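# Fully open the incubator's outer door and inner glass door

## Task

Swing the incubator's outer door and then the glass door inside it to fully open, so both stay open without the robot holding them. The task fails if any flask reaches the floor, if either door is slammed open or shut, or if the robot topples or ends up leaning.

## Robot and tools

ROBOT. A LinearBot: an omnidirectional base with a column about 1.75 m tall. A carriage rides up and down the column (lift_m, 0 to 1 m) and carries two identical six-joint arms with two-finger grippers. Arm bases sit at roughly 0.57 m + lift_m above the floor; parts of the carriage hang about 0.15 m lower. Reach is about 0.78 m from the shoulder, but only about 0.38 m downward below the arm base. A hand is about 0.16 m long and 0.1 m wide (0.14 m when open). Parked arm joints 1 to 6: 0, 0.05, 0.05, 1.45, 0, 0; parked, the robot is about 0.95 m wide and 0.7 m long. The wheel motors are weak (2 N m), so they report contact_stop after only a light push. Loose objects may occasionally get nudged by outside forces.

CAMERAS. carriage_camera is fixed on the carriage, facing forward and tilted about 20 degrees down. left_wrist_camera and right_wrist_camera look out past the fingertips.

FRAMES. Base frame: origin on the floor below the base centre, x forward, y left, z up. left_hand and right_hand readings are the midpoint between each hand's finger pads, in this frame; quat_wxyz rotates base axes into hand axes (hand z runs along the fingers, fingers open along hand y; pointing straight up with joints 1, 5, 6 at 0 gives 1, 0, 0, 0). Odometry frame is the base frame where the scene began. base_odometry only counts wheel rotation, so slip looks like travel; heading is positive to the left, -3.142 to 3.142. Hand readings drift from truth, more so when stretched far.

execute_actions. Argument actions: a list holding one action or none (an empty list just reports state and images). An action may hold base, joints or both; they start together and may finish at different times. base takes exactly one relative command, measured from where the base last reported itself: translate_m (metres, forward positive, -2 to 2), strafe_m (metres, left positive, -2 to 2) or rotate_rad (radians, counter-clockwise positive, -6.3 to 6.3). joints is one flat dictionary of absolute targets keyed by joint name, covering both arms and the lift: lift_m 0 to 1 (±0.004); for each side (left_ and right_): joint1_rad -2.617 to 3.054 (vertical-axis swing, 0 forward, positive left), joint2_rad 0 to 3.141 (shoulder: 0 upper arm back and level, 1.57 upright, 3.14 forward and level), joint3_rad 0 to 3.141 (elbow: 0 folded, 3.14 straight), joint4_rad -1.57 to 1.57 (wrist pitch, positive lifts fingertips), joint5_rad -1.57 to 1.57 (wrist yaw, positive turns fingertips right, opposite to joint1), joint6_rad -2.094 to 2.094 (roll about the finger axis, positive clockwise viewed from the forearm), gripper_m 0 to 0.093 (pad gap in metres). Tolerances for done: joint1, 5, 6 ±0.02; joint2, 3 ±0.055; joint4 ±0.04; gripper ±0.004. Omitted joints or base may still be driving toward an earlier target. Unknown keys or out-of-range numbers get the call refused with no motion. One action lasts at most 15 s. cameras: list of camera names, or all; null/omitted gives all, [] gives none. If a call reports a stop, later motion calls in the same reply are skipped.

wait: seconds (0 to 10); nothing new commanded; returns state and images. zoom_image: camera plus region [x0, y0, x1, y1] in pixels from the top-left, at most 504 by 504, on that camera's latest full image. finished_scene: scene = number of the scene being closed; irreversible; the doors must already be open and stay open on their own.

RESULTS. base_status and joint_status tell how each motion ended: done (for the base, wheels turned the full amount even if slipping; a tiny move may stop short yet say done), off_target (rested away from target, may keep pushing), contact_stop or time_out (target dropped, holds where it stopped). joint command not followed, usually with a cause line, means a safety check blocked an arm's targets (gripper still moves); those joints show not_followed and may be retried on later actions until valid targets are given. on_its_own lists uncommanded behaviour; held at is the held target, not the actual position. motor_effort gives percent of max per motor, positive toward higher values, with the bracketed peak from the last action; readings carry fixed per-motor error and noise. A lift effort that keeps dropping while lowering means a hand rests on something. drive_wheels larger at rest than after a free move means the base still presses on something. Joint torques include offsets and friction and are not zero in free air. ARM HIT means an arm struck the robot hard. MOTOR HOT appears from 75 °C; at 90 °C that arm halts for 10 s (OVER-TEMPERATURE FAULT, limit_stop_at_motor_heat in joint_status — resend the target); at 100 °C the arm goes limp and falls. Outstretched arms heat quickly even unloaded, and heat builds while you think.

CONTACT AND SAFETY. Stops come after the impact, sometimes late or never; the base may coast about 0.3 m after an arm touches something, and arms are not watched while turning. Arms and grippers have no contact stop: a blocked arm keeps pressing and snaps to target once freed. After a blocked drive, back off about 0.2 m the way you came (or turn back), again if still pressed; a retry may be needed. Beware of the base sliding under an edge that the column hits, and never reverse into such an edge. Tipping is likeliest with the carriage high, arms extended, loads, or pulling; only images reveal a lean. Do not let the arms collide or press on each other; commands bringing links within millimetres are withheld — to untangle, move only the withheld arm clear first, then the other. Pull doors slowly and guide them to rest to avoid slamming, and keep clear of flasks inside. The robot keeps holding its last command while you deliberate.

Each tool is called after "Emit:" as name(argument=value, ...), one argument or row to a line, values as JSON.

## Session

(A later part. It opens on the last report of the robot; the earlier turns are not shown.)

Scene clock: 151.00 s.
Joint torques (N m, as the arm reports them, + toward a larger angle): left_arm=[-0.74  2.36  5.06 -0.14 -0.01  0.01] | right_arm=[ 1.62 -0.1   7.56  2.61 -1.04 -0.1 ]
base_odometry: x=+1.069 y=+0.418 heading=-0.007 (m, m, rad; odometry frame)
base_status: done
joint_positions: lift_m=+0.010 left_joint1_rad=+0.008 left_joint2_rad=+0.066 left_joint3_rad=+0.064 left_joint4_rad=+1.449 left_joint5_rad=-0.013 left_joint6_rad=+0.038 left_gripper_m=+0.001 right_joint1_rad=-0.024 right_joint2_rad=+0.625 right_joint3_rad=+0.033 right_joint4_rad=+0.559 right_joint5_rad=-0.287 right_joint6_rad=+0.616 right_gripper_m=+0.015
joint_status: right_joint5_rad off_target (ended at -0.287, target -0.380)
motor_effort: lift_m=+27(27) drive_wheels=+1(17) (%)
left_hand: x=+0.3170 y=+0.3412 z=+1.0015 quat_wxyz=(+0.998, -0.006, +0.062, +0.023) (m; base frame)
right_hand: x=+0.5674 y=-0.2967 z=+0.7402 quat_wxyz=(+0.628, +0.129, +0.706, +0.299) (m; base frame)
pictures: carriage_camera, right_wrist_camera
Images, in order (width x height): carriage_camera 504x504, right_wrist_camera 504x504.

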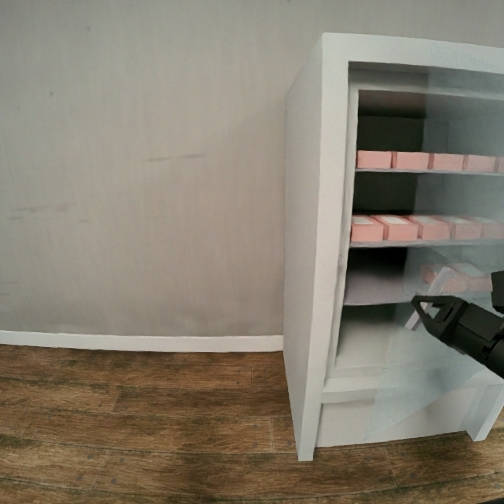

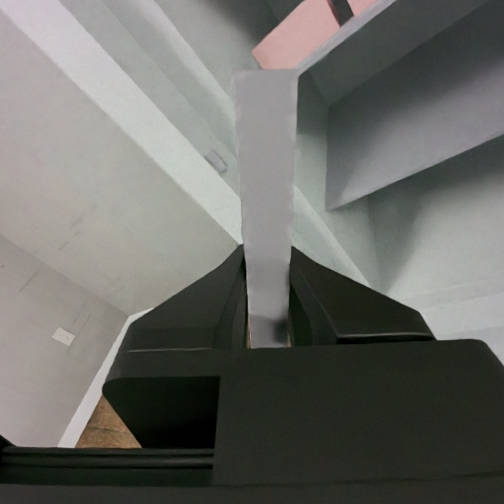

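Emit:
execute_actions(
  actions=[
    {"base":{"strafe_m":-0.06},"joints":{"right_joint5_rad":-0.48}},
  ],
  cameras=[],
)

Emit:
execute_actions(
  actions=[
    {"base":{"translate_m":-0.06},"joints":{"right_joint5_rad":-0.55}},
  ],
  cameras=[],
)

Emit:
execute_actions(
  actions=[
    {"base":{"strafe_m":-0.065},"joints":{"right_joint5_rad":-0.65}},
  ],
  cameras=[],
)

Emit:
execute_actions(
  actions=[
    {"base":{"translate_m":-0.04},"joints":{"right_joint5_rad":-0.7}},
  ],
  cameras=[],
)

Emit:
execute_actions(
  actions=[
    {"joints":{"right_gripper_m":0.06}},
  ],
  cameras=[],
)

Emit:
execute_actions(
  actions=[
    {"base":{"translate_m":-0.16}},
  ],
  cameras=["carriage_camera"],
)

Scene clock: 155.87 s.
Joint torques (N m, as the arm reports them, + toward a larger angle): left_arm=[-0.73  2.32  5.12 -0.13 -0.01  0.  ] | right_arm=[-1.28 -0.04  7.51  2.56  0.69 -0.04]
base_odometry: x=+1.068 y=+0.358 heading=-0.007 (m, m, rad; odometry frame)
base_status: done
joint_positions: lift_m=+0.010 left_joint1_rad=+0.008 left_joint2_rad=+0.066 left_joint3_rad=+0.064 left_joint4_rad=+1.449 left_joint5_rad=-0.013 left_joint6_rad=+0.038 left_gripper_m=+0.001 right_joint1_rad=+0.019 right_joint2_rad=+0.625 right_joint3_rad=+0.033 right_joint4_rad=+0.559 right_joint5_rad=-0.549 right_joint6_rad=+0.609 right_gripper_m=+0.015
joint_status: right_joint5_rad off_target (ended at -0.550, target -0.480)
motor_effort: lift_m=+28(29) drive_wheels=+3(16) (%)
left_hand: x=+0.3170 y=+0.3412 z=+1.0015 quat_wxyz=(+0.998, -0.006, +0.062, +0.023) (m; base frame)
right_hand: x=+0.5463 y=-0.2439 z=+0.7406 quat_wxyz=(+0.576, +0.021, +0.717, +0.392) (m; base frame)
pictures: none
No camera images: the call's "cameras" was empty. Leave "cameras" out to get every camera's image.

Scene clock: 157.23 s.
Joint torques (N m, as the arm reports them, + toward a larger angle): left_arm=[-0.71  2.4   5.17 -0.12 -0.01  0.  ] | right_arm=[ 1.49 -0.04  7.54  2.59 -1.04 -0.08]
base_odometry: x=+1.008 y=+0.358 heading=-0.007 (m, m, rad; odometry frame)
base_status: done
joint_positions: lift_m=+0.010 left_joint1_rad=+0.008 left_joint2_rad=+0.066 left_joint3_rad=+0.064 left_joint4_rad=+1.449 left_joint5_rad=-0.013 left_joint6_rad=+0.038 left_gripper_m=+0.001 right_joint1_rad=-0.022 right_joint2_rad=+0.625 right_joint3_rad=+0.033 right_joint4_rad=+0.558 right_joint5_rad=-0.458 right_joint6_rad=+0.613 right_gripper_m=+0.015
joint_status: right_joint5_rad off_target (ended at -0.458, target -0.550)
motor_effort: lift_m=+27(27) drive_wheels=+2(17) (%)
left_hand: x=+0.3171 y=+0.3412 z=+1.0015 quat_wxyz=(+0.998, -0.006, +0.062, +0.023) (m; base frame)
right_hand: x=+0.5572 y=-0.2686 z=+0.7402 quat_wxyz=(+0.600, +0.069, +0.715, +0.353) (m; base frame)
pictures: none
No camera images: the call's "cameras" was empty. Leave "cameras" out to get every camera's image.

Scene clock: 158.63 s.
Joint torques (N m, as the arm reports them, + toward a larger angle): left_arm=[-0.74  2.37  5.08 -0.12 -0.02  0.  ] | right_arm=[-1.19  0.02  7.43  2.5   0.75  0.02]
base_odometry: x=+1.007 y=+0.294 heading=-0.007 (m, m, rad; odometry frame)
base_status: done
joint_positions: lift_m=+0.010 left_joint1_rad=+0.008 left_joint2_rad=+0.066 left_joint3_rad=+0.064 left_joint4_rad=+1.449 left_joint5_rad=-0.013 left_joint6_rad=+0.038 left_gripper_m=+0.001 right_joint1_rad=+0.018 right_joint2_rad=+0.625 right_joint3_rad=+0.033 right_joint4_rad=+0.556 right_joint5_rad=-0.726 right_joint6_rad=+0.604 right_gripper_m=+0.015
joint_status: right_joint5_rad off_target (ended at -0.726, target -0.650)
motor_effort: lift_m=+28(27) drive_wheels=+2(17) (%)
left_hand: x=+0.3171 y=+0.3412 z=+1.0015 quat_wxyz=(+0.998, -0.006, +0.062, +0.023) (m; base frame)
right_hand: x=+0.5279 y=-0.2201 z=+0.7408 quat_wxyz=(+0.540, -0.042, +0.715, +0.442) (m; base frame)
pictures: none
No camera images: the call's "cameras" was empty. Leave "cameras" out to get every camera's image.

Scene clock: 159.83 s.
Joint torques (N m, as the arm reports them, + toward a larger angle): left_arm=[-0.76  2.38  5.09 -0.12 -0.01  0.  ] | right_arm=[ 0.81  0.01  7.47  2.55 -0.72 -0.04]
base_odometry: x=+0.967 y=+0.294 heading=-0.007 (m, m, rad; odometry frame)
base_status: done
joint_positions: lift_m=+0.010 left_joint1_rad=+0.008 left_joint2_rad=+0.066 left_joint3_rad=+0.064 left_joint4_rad=+1.448 left_joint5_rad=-0.013 left_joint6_rad=+0.038 left_gripper_m=+0.001 right_joint1_rad=-0.012 right_joint2_rad=+0.625 right_joint3_rad=+0.033 right_joint4_rad=+0.556 right_joint5_rad=-0.638 right_joint6_rad=+0.610 right_gripper_m=+0.015
joint_status: right_joint5_rad off_target (ended at -0.638, target -0.700)
motor_effort: lift_m=+29(27) drive_wheels=-1(16) (%)
left_hand: x=+0.3172 y=+0.3412 z=+1.0015 quat_wxyz=(+0.998, -0.006, +0.063, +0.023) (m; base frame)
right_hand: x=+0.5407 y=-0.2392 z=+0.7403 quat_wxyz=(+0.563, +0.002, +0.717, +0.410) (m; base frame)
pictures: none
No camera images: the call's "cameras" was empty. Leave "cameras" out to get every camera's image.

Scene clock: 160.47 s.
Joint torques (N m, as the arm reports them, + toward a larger angle): left_arm=[-0.74  2.35  5.11 -0.16 -0.02  0.01] | right_arm=[ 0.57  0.04  7.44  2.33 -0.16 -0.03]
base_odometry: x=+0.967 y=+0.294 heading=-0.007 (m, m, rad; odometry frame)
base_status: not commanded
joint_positions: lift_m=+0.010 left_joint1_rad=+0.008 left_joint2_rad=+0.066 left_joint3_rad=+0.064 left_joint4_rad=+1.448 left_joint5_rad=-0.013 left_joint6_rad=+0.038 left_gripper_m=+0.001 right_joint1_rad=-0.008 right_joint2_rad=+0.625 right_joint3_rad=+0.033 right_joint4_rad=+0.574 right_joint5_rad=-0.690 right_joint6_rad=+0.608 right_gripper_m=+0.060
joint_status: all done
on_its_own: right_joint5_rad moved -0.051 to your old target -0.700
motor_effort: lift_m=+27(28) drive_wheels=-1(1) (%)
left_hand: x=+0.3172 y=+0.3412 z=+1.0015 quat_wxyz=(+0.998, -0.006, +0.063, +0.023) (m; base frame)
right_hand: x=+0.5350 y=-0.2314 z=+0.7442 quat_wxyz=(+0.558, -0.022, +0.712, +0.425) (m; base frame)
pictures: none
No camera images: the call's "cameras" was empty. Leave "cameras" out to get every camera's image.

Scene clock: 162.00 s.
Joint torques (N m, as the arm reports them, + toward a larger angle): left_arm=[-0.72  2.36  5.09 -0.16 -0.01  0.  ] | right_arm=[ 0.56  0.03  7.45  2.3  -0.12  0.01]
base_odometry: x=+0.873 y=+0.294 heading=-0.008 (m, m, rad; odometry frame)
base_status: translate_m contact_stop (by the wheels' count: -0.094 of -0.160)
joint_positions: lift_m=+0.010 left_joint1_rad=+0.008 left_joint2_rad=+0.066 left_joint3_rad=+0.064 left_joint4_rad=+1.452 left_joint5_rad=-0.013 left_joint6_rad=+0.038 left_gripper_m=+0.001 right_joint1_rad=-0.008 right_joint2_rad=+0.625 right_joint3_rad=+0.033 right_joint4_rad=+0.574 right_joint5_rad=-0.690 right_joint6_rad=+0.604 right_gripper_m=+0.060
joint_status: not commanded
motor_effort: lift_m=+27(27) drive_wheels=-1(22) (%)
left_hand: x=+0.3163 y=+0.3412 z=+1.0016 quat_wxyz=(+0.998, -0.006, +0.061, +0.023) (m; base frame)
right_hand: x=+0.5350 y=-0.2313 z=+0.7442 quat_wxyz=(+0.559, -0.024, +0.712, +0.424) (m; base frame)
pictures: carriage_camera
Images, in order (width x height): carriage_camera 504x504.

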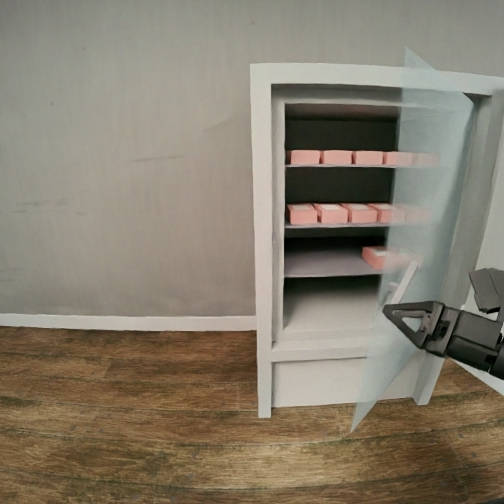

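Emit:
execute_actions(
  actions=[
    {"base":{"translate_m":-0.14}},
  ],
  cameras=["carriage_camera"],
)

Emit:
execute_actions(
  actions=[
    {"base":{"strafe_m":0.22},"joints":{"right_gripper_m":0,"right_joint6_rad":0}},
  ],
  cameras=[],
)

Emit:
execute_actions(
  actions=[
    {"base":{"translate_m":0.1},"joints":{"lift_m":0,"right_joint5_rad":0.3,"right_joint2_rad":1.3,"right_joint3_rad":1.1,"right_joint4_rad":0.2}},
  ],
  cameras=["carriage_camera"],
)

Scene clock: 167.40 s.
Joint torques (N m, as the arm reports them, + toward a larger angle): left_arm=[-0.73  2.36  5.01 -0.22 -0.01  0.01] | right_arm=[ 0.57  0.03  7.45  2.3  -0.13  0.02]
base_odometry: x=+0.733 y=+0.294 heading=-0.008 (m, m, rad; odometry frame)
base_status: done
joint_positions: lift_m=+0.010 left_joint1_rad=+0.008 left_joint2_rad=+0.066 left_joint3_rad=+0.064 left_joint4_rad=+1.452 left_joint5_rad=-0.013 left_joint6_rad=+0.038 left_gripper_m=+0.001 right_joint1_rad=-0.008 right_joint2_rad=+0.625 right_joint3_rad=+0.033 right_joint4_rad=+0.577 right_joint5_rad=-0.692 right_joint6_rad=+0.604 right_gripper_m=+0.060
joint_status: not commanded
motor_effort: lift_m=+27(28) drive_wheels=-3(21) (%)
left_hand: x=+0.3164 y=+0.3412 z=+1.0016 quat_wxyz=(+0.998, -0.006, +0.061, +0.023) (m; base frame)
right_hand: x=+0.5347 y=-0.2310 z=+0.7449 quat_wxyz=(+0.560, -0.025, +0.711, +0.425) (m; base frame)
pictures: carriage_camera
Images, in order (width x height): carriage_camera 504x504.

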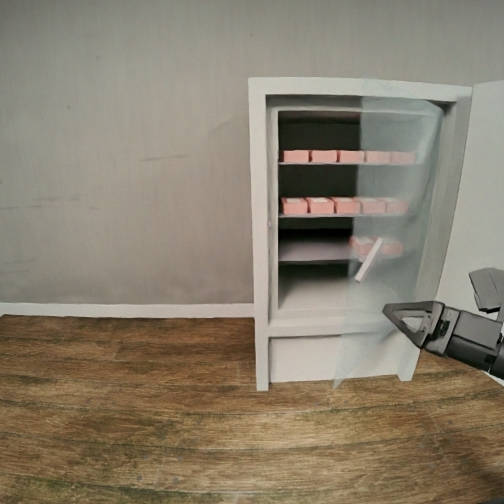

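Scene clock: 169.67 s.
Joint torques (N m, as the arm reports them, + toward a larger angle): left_arm=[-0.76  2.37  5.1  -0.18 -0.01  0.  ] | right_arm=[ 0.55  0.07  7.35  2.25 -0.12  0.01]
base_odometry: x=+0.734 y=+0.514 heading=-0.008 (m, m, rad; odometry frame)
base_status: done
joint_positions: lift_m=+0.010 left_joint1_rad=+0.008 left_joint2_rad=+0.066 left_joint3_rad=+0.064 left_joint4_rad=+1.452 left_joint5_rad=-0.013 left_joint6_rad=+0.038 left_gripper_m=+0.001 right_joint1_rad=-0.008 right_joint2_rad=+0.625 right_joint3_rad=+0.033 right_joint4_rad=+0.578 right_joint5_rad=-0.693 right_joint6_rad=+0.008 right_gripper_m=+0.000
joint_status: all done
motor_effort: lift_m=+28(27) drive_wheels=-4(18) (%)
left_hand: x=+0.3164 y=+0.3412 z=+1.0016 quat_wxyz=(+0.998, -0.006, +0.061, +0.023) (m; base frame)
right_hand: x=+0.5347 y=-0.2308 z=+0.7450 quat_wxyz=(+0.660, -0.233, +0.672, +0.242) (m; base frame)
pictures: none
No camera images: the call's "cameras" was empty. Leave "cameras" out to get every camera's image.

Scene clock: 171.33 s.
Joint torques (N m, as the arm reports them, + toward a larger angle): left_arm=[-0.74  2.34  5.03 -0.14 -0.01  0.  ] | right_arm=[ 0.55 -4.76  9.77  2.26  0.03  0.02]
base_odometry: x=+0.834 y=+0.514 heading=-0.007 (m, m, rad; odometry frame)
base_status: done
joint_positions: lift_m=+0.000 left_joint1_rad=+0.008 left_joint2_rad=+0.066 left_joint3_rad=+0.064 left_joint4_rad=+1.452 left_joint5_rad=-0.013 left_joint6_rad=+0.038 left_gripper_m=+0.001 right_joint1_rad=-0.008 right_joint2_rad=+1.289 right_joint3_rad=+1.091 right_joint4_rad=+0.211 right_joint5_rad=+0.293 right_joint6_rad=+0.008 right_gripper_m=+0.000
joint_status: all done
motor_effort: lift_m=+29(27) drive_wheels=-6(22) (%)
left_hand: x=+0.3162 y=+0.3412 z=+0.9915 quat_wxyz=(+0.998, -0.006, +0.060, +0.023) (m; base frame)
right_hand: x=+0.7217 y=-0.3917 z=+0.9378 quat_wxyz=(+0.704, +0.109, +0.694, -0.103) (m; base frame)
pictures: carriage_camera
Images, in order (width x height): carriage_camera 504x504.

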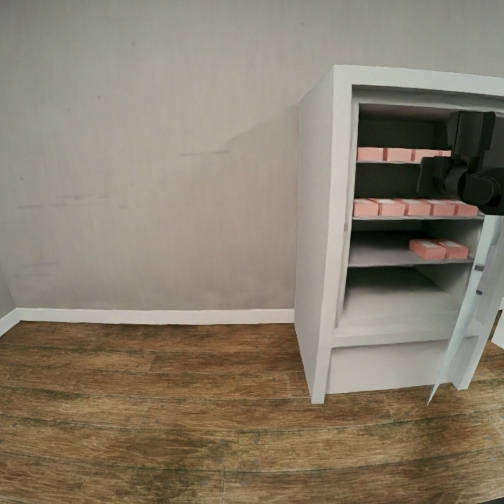

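Possibly drifting; push now.

Emit:
execute_actions(
  actions=[
    {"base":{"strafe_m":-0.12}},
  ],
  cameras=["carriage_camera"],
)

Emit:
execute_actions(
  actions=[
    {"base":{"strafe_m":-0.1}},
  ],
  cameras=[],
)

Emit:
execute_actions(
  actions=[
    {"base":{"strafe_m":-0.1}},
  ],
  cameras=[],
)

Emit:
execute_actions(
  actions=[
    {"base":{"strafe_m":-0.08}},
  ],
  cameras=["carriage_camera","right_wrist_camera"],
)

Scene clock: 176.20 s.
Joint torques (N m, as the arm reports them, + toward a larger angle): left_arm=[-0.76  2.3   5.08 -0.19 -0.02 -0.01] | right_arm=[-0.21 -4.88  9.62  2.28  0.03  0.08]
base_odometry: x=+0.834 y=+0.394 heading=-0.007 (m, m, rad; odometry frame)
base_status: done
joint_positions: lift_m=+0.000 left_joint1_rad=+0.008 left_joint2_rad=+0.066 left_joint3_rad=+0.064 left_joint4_rad=+1.452 left_joint5_rad=-0.013 left_joint6_rad=+0.038 left_gripper_m=+0.001 right_joint1_rad=+0.003 right_joint2_rad=+1.289 right_joint3_rad=+1.091 right_joint4_rad=+0.209 right_joint5_rad=+0.293 right_joint6_rad=+0.002 right_gripper_m=+0.000
joint_status: not commanded
motor_effort: lift_m=+29(28) drive_wheels=-3(24) (%)
left_hand: x=+0.3162 y=+0.3412 z=+0.9915 quat_wxyz=(+0.998, -0.006, +0.060, +0.023) (m; base frame)
right_hand: x=+0.7223 y=-0.3869 z=+0.9374 quat_wxyz=(+0.704, +0.103, +0.696, -0.101) (m; base frame)
pictures: carriage_camera
Images, in order (width x height): carriage_camera 504x504.

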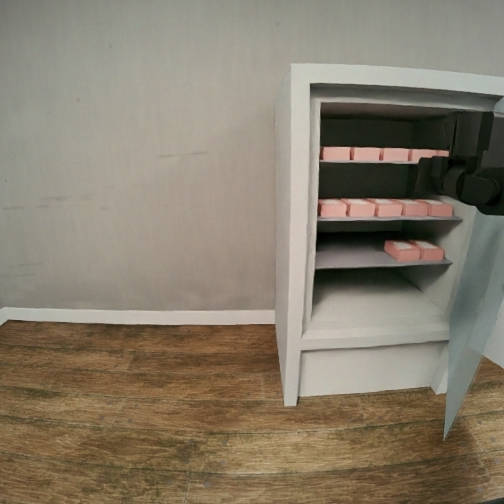

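Scene clock: 177.87 s.
Joint torques (N m, as the arm reports them, + toward a larger angle): left_arm=[-0.72  2.38  4.99 -0.16 -0.02  0.  ] | right_arm=[-0.29 -4.61  9.64  2.29  0.03  0.08]
base_odometry: x=+0.834 y=+0.294 heading=-0.006 (m, m, rad; odometry frame)
base_status: done
joint_positions: lift_m=+0.000 left_joint1_rad=+0.008 left_joint2_rad=+0.066 left_joint3_rad=+0.064 left_joint4_rad=+1.452 left_joint5_rad=-0.013 left_joint6_rad=+0.038 left_gripper_m=+0.001 right_joint1_rad=+0.003 right_joint2_rad=+1.289 right_joint3_rad=+1.091 right_joint4_rad=+0.207 right_joint5_rad=+0.294 right_joint6_rad=+0.002 right_gripper_m=+0.000
joint_status: not commanded
motor_effort: lift_m=+29(28) drive_wheels=-3(22) (%)
left_hand: x=+0.3164 y=+0.3412 z=+0.9915 quat_wxyz=(+0.998, -0.006, +0.061, +0.023) (m; base frame)
right_hand: x=+0.7222 y=-0.3871 z=+0.9369 quat_wxyz=(+0.703, +0.104, +0.696, -0.101) (m; base frame)
pictures: none
No camera images: the call's "cameras" was empty. Leave "cameras" out to get every camera's image.

Scene clock: 179.53 s.
Joint torques (N m, as the arm reports them, + toward a larger angle): left_arm=[-0.75  2.31  5.02 -0.15 -0.01  0.  ] | right_arm=[-0.26 -4.82  9.61  2.29  0.    0.08]
base_odometry: x=+0.833 y=+0.194 heading=-0.006 (m, m, rad; odometry frame)
base_status: done
joint_positions: lift_m=+0.000 left_joint1_rad=+0.008 left_joint2_rad=+0.066 left_joint3_rad=+0.064 left_joint4_rad=+1.451 left_joint5_rad=-0.013 left_joint6_rad=+0.038 left_gripper_m=+0.001 right_joint1_rad=+0.004 right_joint2_rad=+1.289 right_joint3_rad=+1.091 right_joint4_rad=+0.207 right_joint5_rad=+0.296 right_joint6_rad=+0.002 right_gripper_m=+0.000
joint_status: not commanded
motor_effort: lift_m=+29(29) drive_wheels=-3(22) (%)
left_hand: x=+0.3166 y=+0.3412 z=+0.9915 quat_wxyz=(+0.998, -0.006, +0.061, +0.023) (m; base frame)
right_hand: x=+0.7221 y=-0.3870 z=+0.9368 quat_wxyz=(+0.703, +0.104, +0.696, -0.102) (m; base frame)
pictures: none
No camera images: the call's "cameras" was empty. Leave "cameras" out to get every camera's image.

Scene clock: 181.07 s.
Joint torques (N m, as the arm reports them, + toward a larger angle): left_arm=[-0.7   2.38  5.18 -0.19 -0.02  0.  ] | right_arm=[-0.21 -4.7   9.6   2.32 -0.01  0.08]
base_odometry: x=+0.833 y=+0.114 heading=-0.006 (m, m, rad; odometry frame)
base_status: done
joint_positions: lift_m=+0.000 left_joint1_rad=+0.008 left_joint2_rad=+0.066 left_joint3_rad=+0.064 left_joint4_rad=+1.450 left_joint5_rad=-0.013 left_joint6_rad=+0.038 left_gripper_m=+0.001 right_joint1_rad=+0.004 right_joint2_rad=+1.289 right_joint3_rad=+1.091 right_joint4_rad=+0.206 right_joint5_rad=+0.296 right_joint6_rad=+0.002 right_gripper_m=+0.000
joint_status: not commanded
motor_effort: lift_m=+28(28) drive_wheels=-3(22) (%)
left_hand: x=+0.3167 y=+0.3412 z=+0.9914 quat_wxyz=(+0.998, -0.006, +0.061, +0.023) (m; base frame)
right_hand: x=+0.7221 y=-0.3873 z=+0.9366 quat_wxyz=(+0.702, +0.104, +0.697, -0.102) (m; base frame)
pictures: carriage_camera, right_wrist_camera
Images, in order (width x height): carriage_camera 504x504, right_wrist_camera 504x504.

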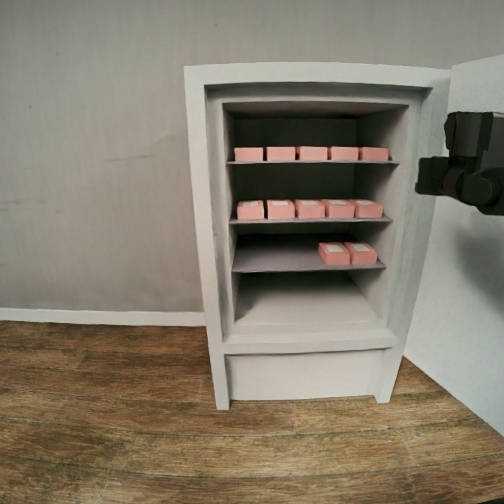

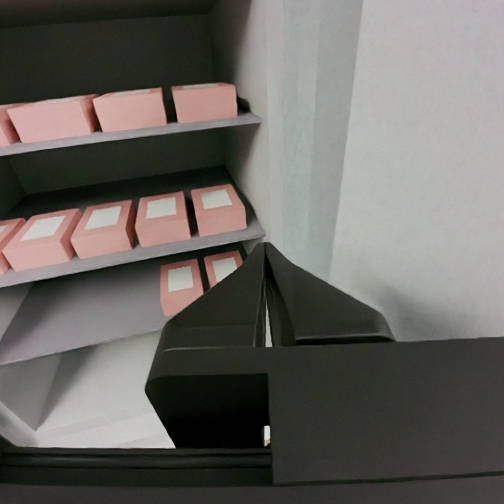

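Emit:
execute_actions(
  actions=[
    {"base":{"strafe_m":-0.05}},
  ],
  cameras=[],
)

Emit:
execute_actions(
  actions=[
    {"base":{"strafe_m":-0.05}},
  ],
  cameras=[],
)

Emit:
execute_actions(
  actions=[
    {"base":{"strafe_m":-0.05}},
  ],
  cameras=["carriage_camera"],
)

Scene clock: 184.47 s.
Joint torques (N m, as the arm reports them, + toward a larger angle): left_arm=[-0.74  2.3   5.12 -0.15 -0.02  0.01] | right_arm=[-0.28 -4.8   9.59  2.32 -0.03  0.08]
base_odometry: x=+0.833 y=+0.064 heading=-0.006 (m, m, rad; odometry frame)
base_status: done
joint_positions: lift_m=+0.000 left_joint1_rad=+0.008 left_joint2_rad=+0.066 left_joint3_rad=+0.064 left_joint4_rad=+1.450 left_joint5_rad=-0.013 left_joint6_rad=+0.038 left_gripper_m=+0.001 right_joint1_rad=+0.004 right_joint2_rad=+1.289 right_joint3_rad=+1.091 right_joint4_rad=+0.205 right_joint5_rad=+0.296 right_joint6_rad=+0.002 right_gripper_m=+0.000
joint_status: not commanded
motor_effort: lift_m=+29(28) drive_wheels=-3(22) (%)
left_hand: x=+0.3167 y=+0.3412 z=+0.9914 quat_wxyz=(+0.998, -0.006, +0.061, +0.023) (m; base frame)
right_hand: x=+0.7221 y=-0.3873 z=+0.9366 quat_wxyz=(+0.702, +0.104, +0.697, -0.102) (m; base frame)
pictures: none
No camera images: the call's "cameras" was empty. Leave "cameras" out to get every camera's image.

Scene clock: 185.77 s.
Joint torques (N m, as the arm reports them, + toward a larger angle): left_arm=[-0.73  2.37  5.07 -0.15 -0.01  0.  ] | right_arm=[-0.25 -4.67  9.6   2.31 -0.02  0.08]
base_odometry: x=+0.833 y=+0.014 heading=-0.006 (m, m, rad; odometry frame)
base_status: done
joint_positions: lift_m=+0.000 left_joint1_rad=+0.008 left_joint2_rad=+0.066 left_joint3_rad=+0.064 left_joint4_rad=+1.450 left_joint5_rad=-0.013 left_joint6_rad=+0.038 left_gripper_m=+0.001 right_joint1_rad=+0.004 right_joint2_rad=+1.289 right_joint3_rad=+1.091 right_joint4_rad=+0.205 right_joint5_rad=+0.296 right_joint6_rad=+0.002 right_gripper_m=+0.000
joint_status: not commanded
motor_effort: lift_m=+29(28) drive_wheels=-3(23) (%)
left_hand: x=+0.3168 y=+0.3412 z=+0.9914 quat_wxyz=(+0.998, -0.006, +0.062, +0.023) (m; base frame)
right_hand: x=+0.7221 y=-0.3873 z=+0.9366 quat_wxyz=(+0.702, +0.104, +0.697, -0.102) (m; base frame)
pictures: none
No camera images: the call's "cameras" was empty. Leave "cameras" out to get every camera's image.

Scene clock: 187.03 s.
Joint torques (N m, as the arm reports them, + toward a larger angle): left_arm=[-0.74  2.3   5.12 -0.15 -0.01  0.  ] | right_arm=[-1.91 -4.8   9.64  2.31  0.3   0.13]
base_odometry: x=+0.833 y=-0.036 heading=-0.005 (m, m, rad; odometry frame)
base_status: done
joint_positions: lift_m=+0.000 left_joint1_rad=+0.008 left_joint2_rad=+0.066 left_joint3_rad=+0.064 left_joint4_rad=+1.450 left_joint5_rad=-0.013 left_joint6_rad=+0.038 left_gripper_m=+0.001 right_joint1_rad=+0.028 right_joint2_rad=+1.289 right_joint3_rad=+1.091 right_joint4_rad=+0.205 right_joint5_rad=+0.266 right_joint6_rad=-0.004 right_gripper_m=+0.000
joint_status: not commanded
motor_effort: lift_m=+29(29) drive_wheels=+2(22) (%)
left_hand: x=+0.3168 y=+0.3412 z=+0.9914 quat_wxyz=(+0.998, -0.006, +0.062, +0.023) (m; base frame)
right_hand: x=+0.7245 y=-0.3718 z=+0.9365 quat_wxyz=(+0.704, +0.083, +0.700, -0.085) (m; base frame)
pictures: carriage_camera
Images, in order (width x height): carriage_camera 504x504.

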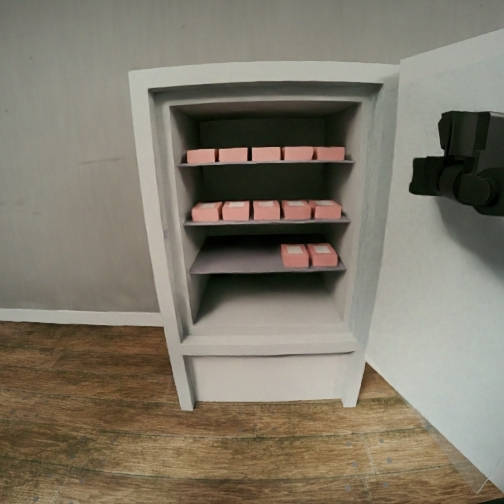

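At the stop. Release.

Emit:
execute_actions(
  actions=[
    {"base":{"strafe_m":0.1}},
  ],
  cameras=["carriage_camera"],
)

Emit:
wait(
  seconds=3,
)

Scene clock: 189.77 s.
Joint torques (N m, as the arm reports them, + toward a larger angle): left_arm=[-0.76  2.36  5.1  -0.15 -0.02  0.  ] | right_arm=[-0.33 -4.72  9.56  2.29  0.01  0.13]
base_odometry: x=+0.833 y=+0.064 heading=-0.006 (m, m, rad; odometry frame)
base_status: done
joint_positions: lift_m=+0.000 left_joint1_rad=+0.008 left_joint2_rad=+0.066 left_joint3_rad=+0.064 left_joint4_rad=+1.449 left_joint5_rad=-0.013 left_joint6_rad=+0.038 left_gripper_m=+0.001 right_joint1_rad=+0.005 right_joint2_rad=+1.289 right_joint3_rad=+1.091 right_joint4_rad=+0.206 right_joint5_rad=+0.292 right_joint6_rad=-0.004 right_gripper_m=+0.000
joint_status: not commanded
motor_effort: lift_m=+27(28) drive_wheels=+9(19) (%)
left_hand: x=+0.3170 y=+0.3412 z=+0.9914 quat_wxyz=(+0.998, -0.006, +0.062, +0.023) (m; base frame)
right_hand: x=+0.7224 y=-0.3862 z=+0.9367 quat_wxyz=(+0.703, +0.100, +0.697, -0.102) (m; base frame)
pictures: carriage_camera
Images, in order (width x height): carriage_camera 504x504.

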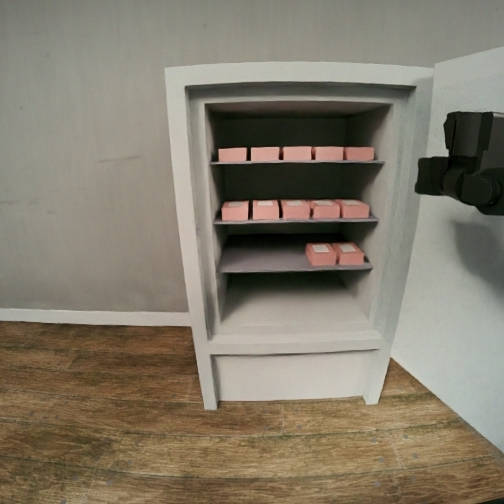

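Scene clock: 192.77 s.
Joint torques (N m, as the arm reports them, + toward a larger angle): left_arm=[-0.73  2.36  5.14 -0.14 -0.02  0.01] | right_arm=[-0.32 -4.82  9.6   2.3   0.03  0.13]
base_odometry: x=+0.833 y=+0.064 heading=-0.006 (m, m, rad; odometry frame)
base_status: done
joint_positions: lift_m=+0.000 left_joint1_rad=+0.008 left_joint2_rad=+0.066 left_joint3_rad=+0.064 left_joint4_rad=+1.449 left_joint5_rad=-0.013 left_joint6_rad=+0.038 left_gripper_m=+0.001 right_joint1_rad=+0.005 right_joint2_rad=+1.289 right_joint3_rad=+1.091 right_joint4_rad=+0.206 right_joint5_rad=+0.292 right_joint6_rad=-0.004 right_gripper_m=+0.000
joint_status: not commanded
motor_effort: lift_m=+29(28) drive_wheels=+9(19) (%)
left_hand: x=+0.3170 y=+0.3412 z=+0.9914 quat_wxyz=(+0.998, -0.006, +0.062, +0.023) (m; base frame)
right_hand: x=+0.7224 y=-0.3862 z=+0.9367 quat_wxyz=(+0.703, +0.100, +0.697, -0.102) (m; base frame)
wait: 3.00 s; at rest by 0.27 s
pictures: carriage_camera, left_wrist_camera, right_wrist_camera
Images, in order (width x height): carriage_camera 504x504, left_wrist_camera 504x504, right_wrist_camera 504x504.

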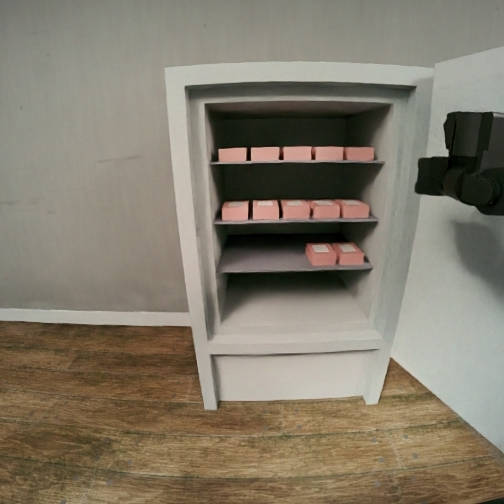

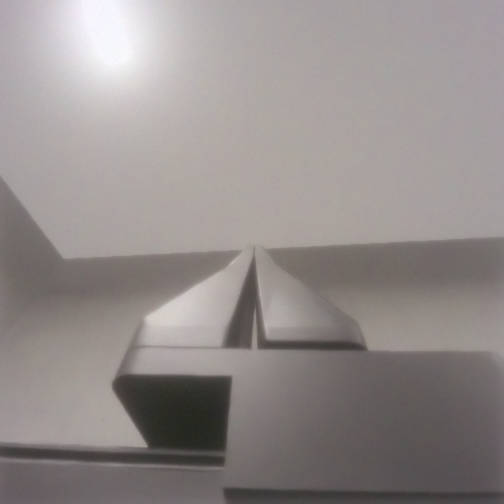

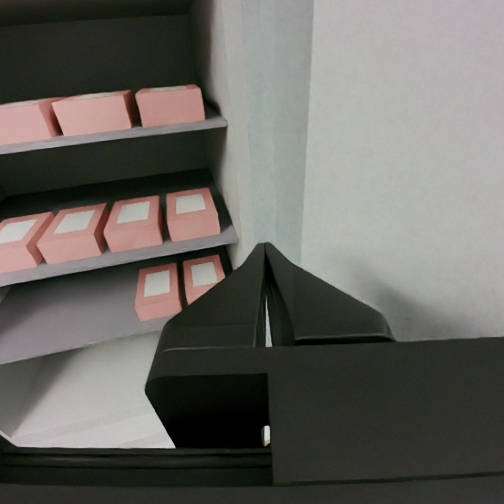

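Emit:
finished_scene(
  scene=1,
)

The scene is finished: the task was done.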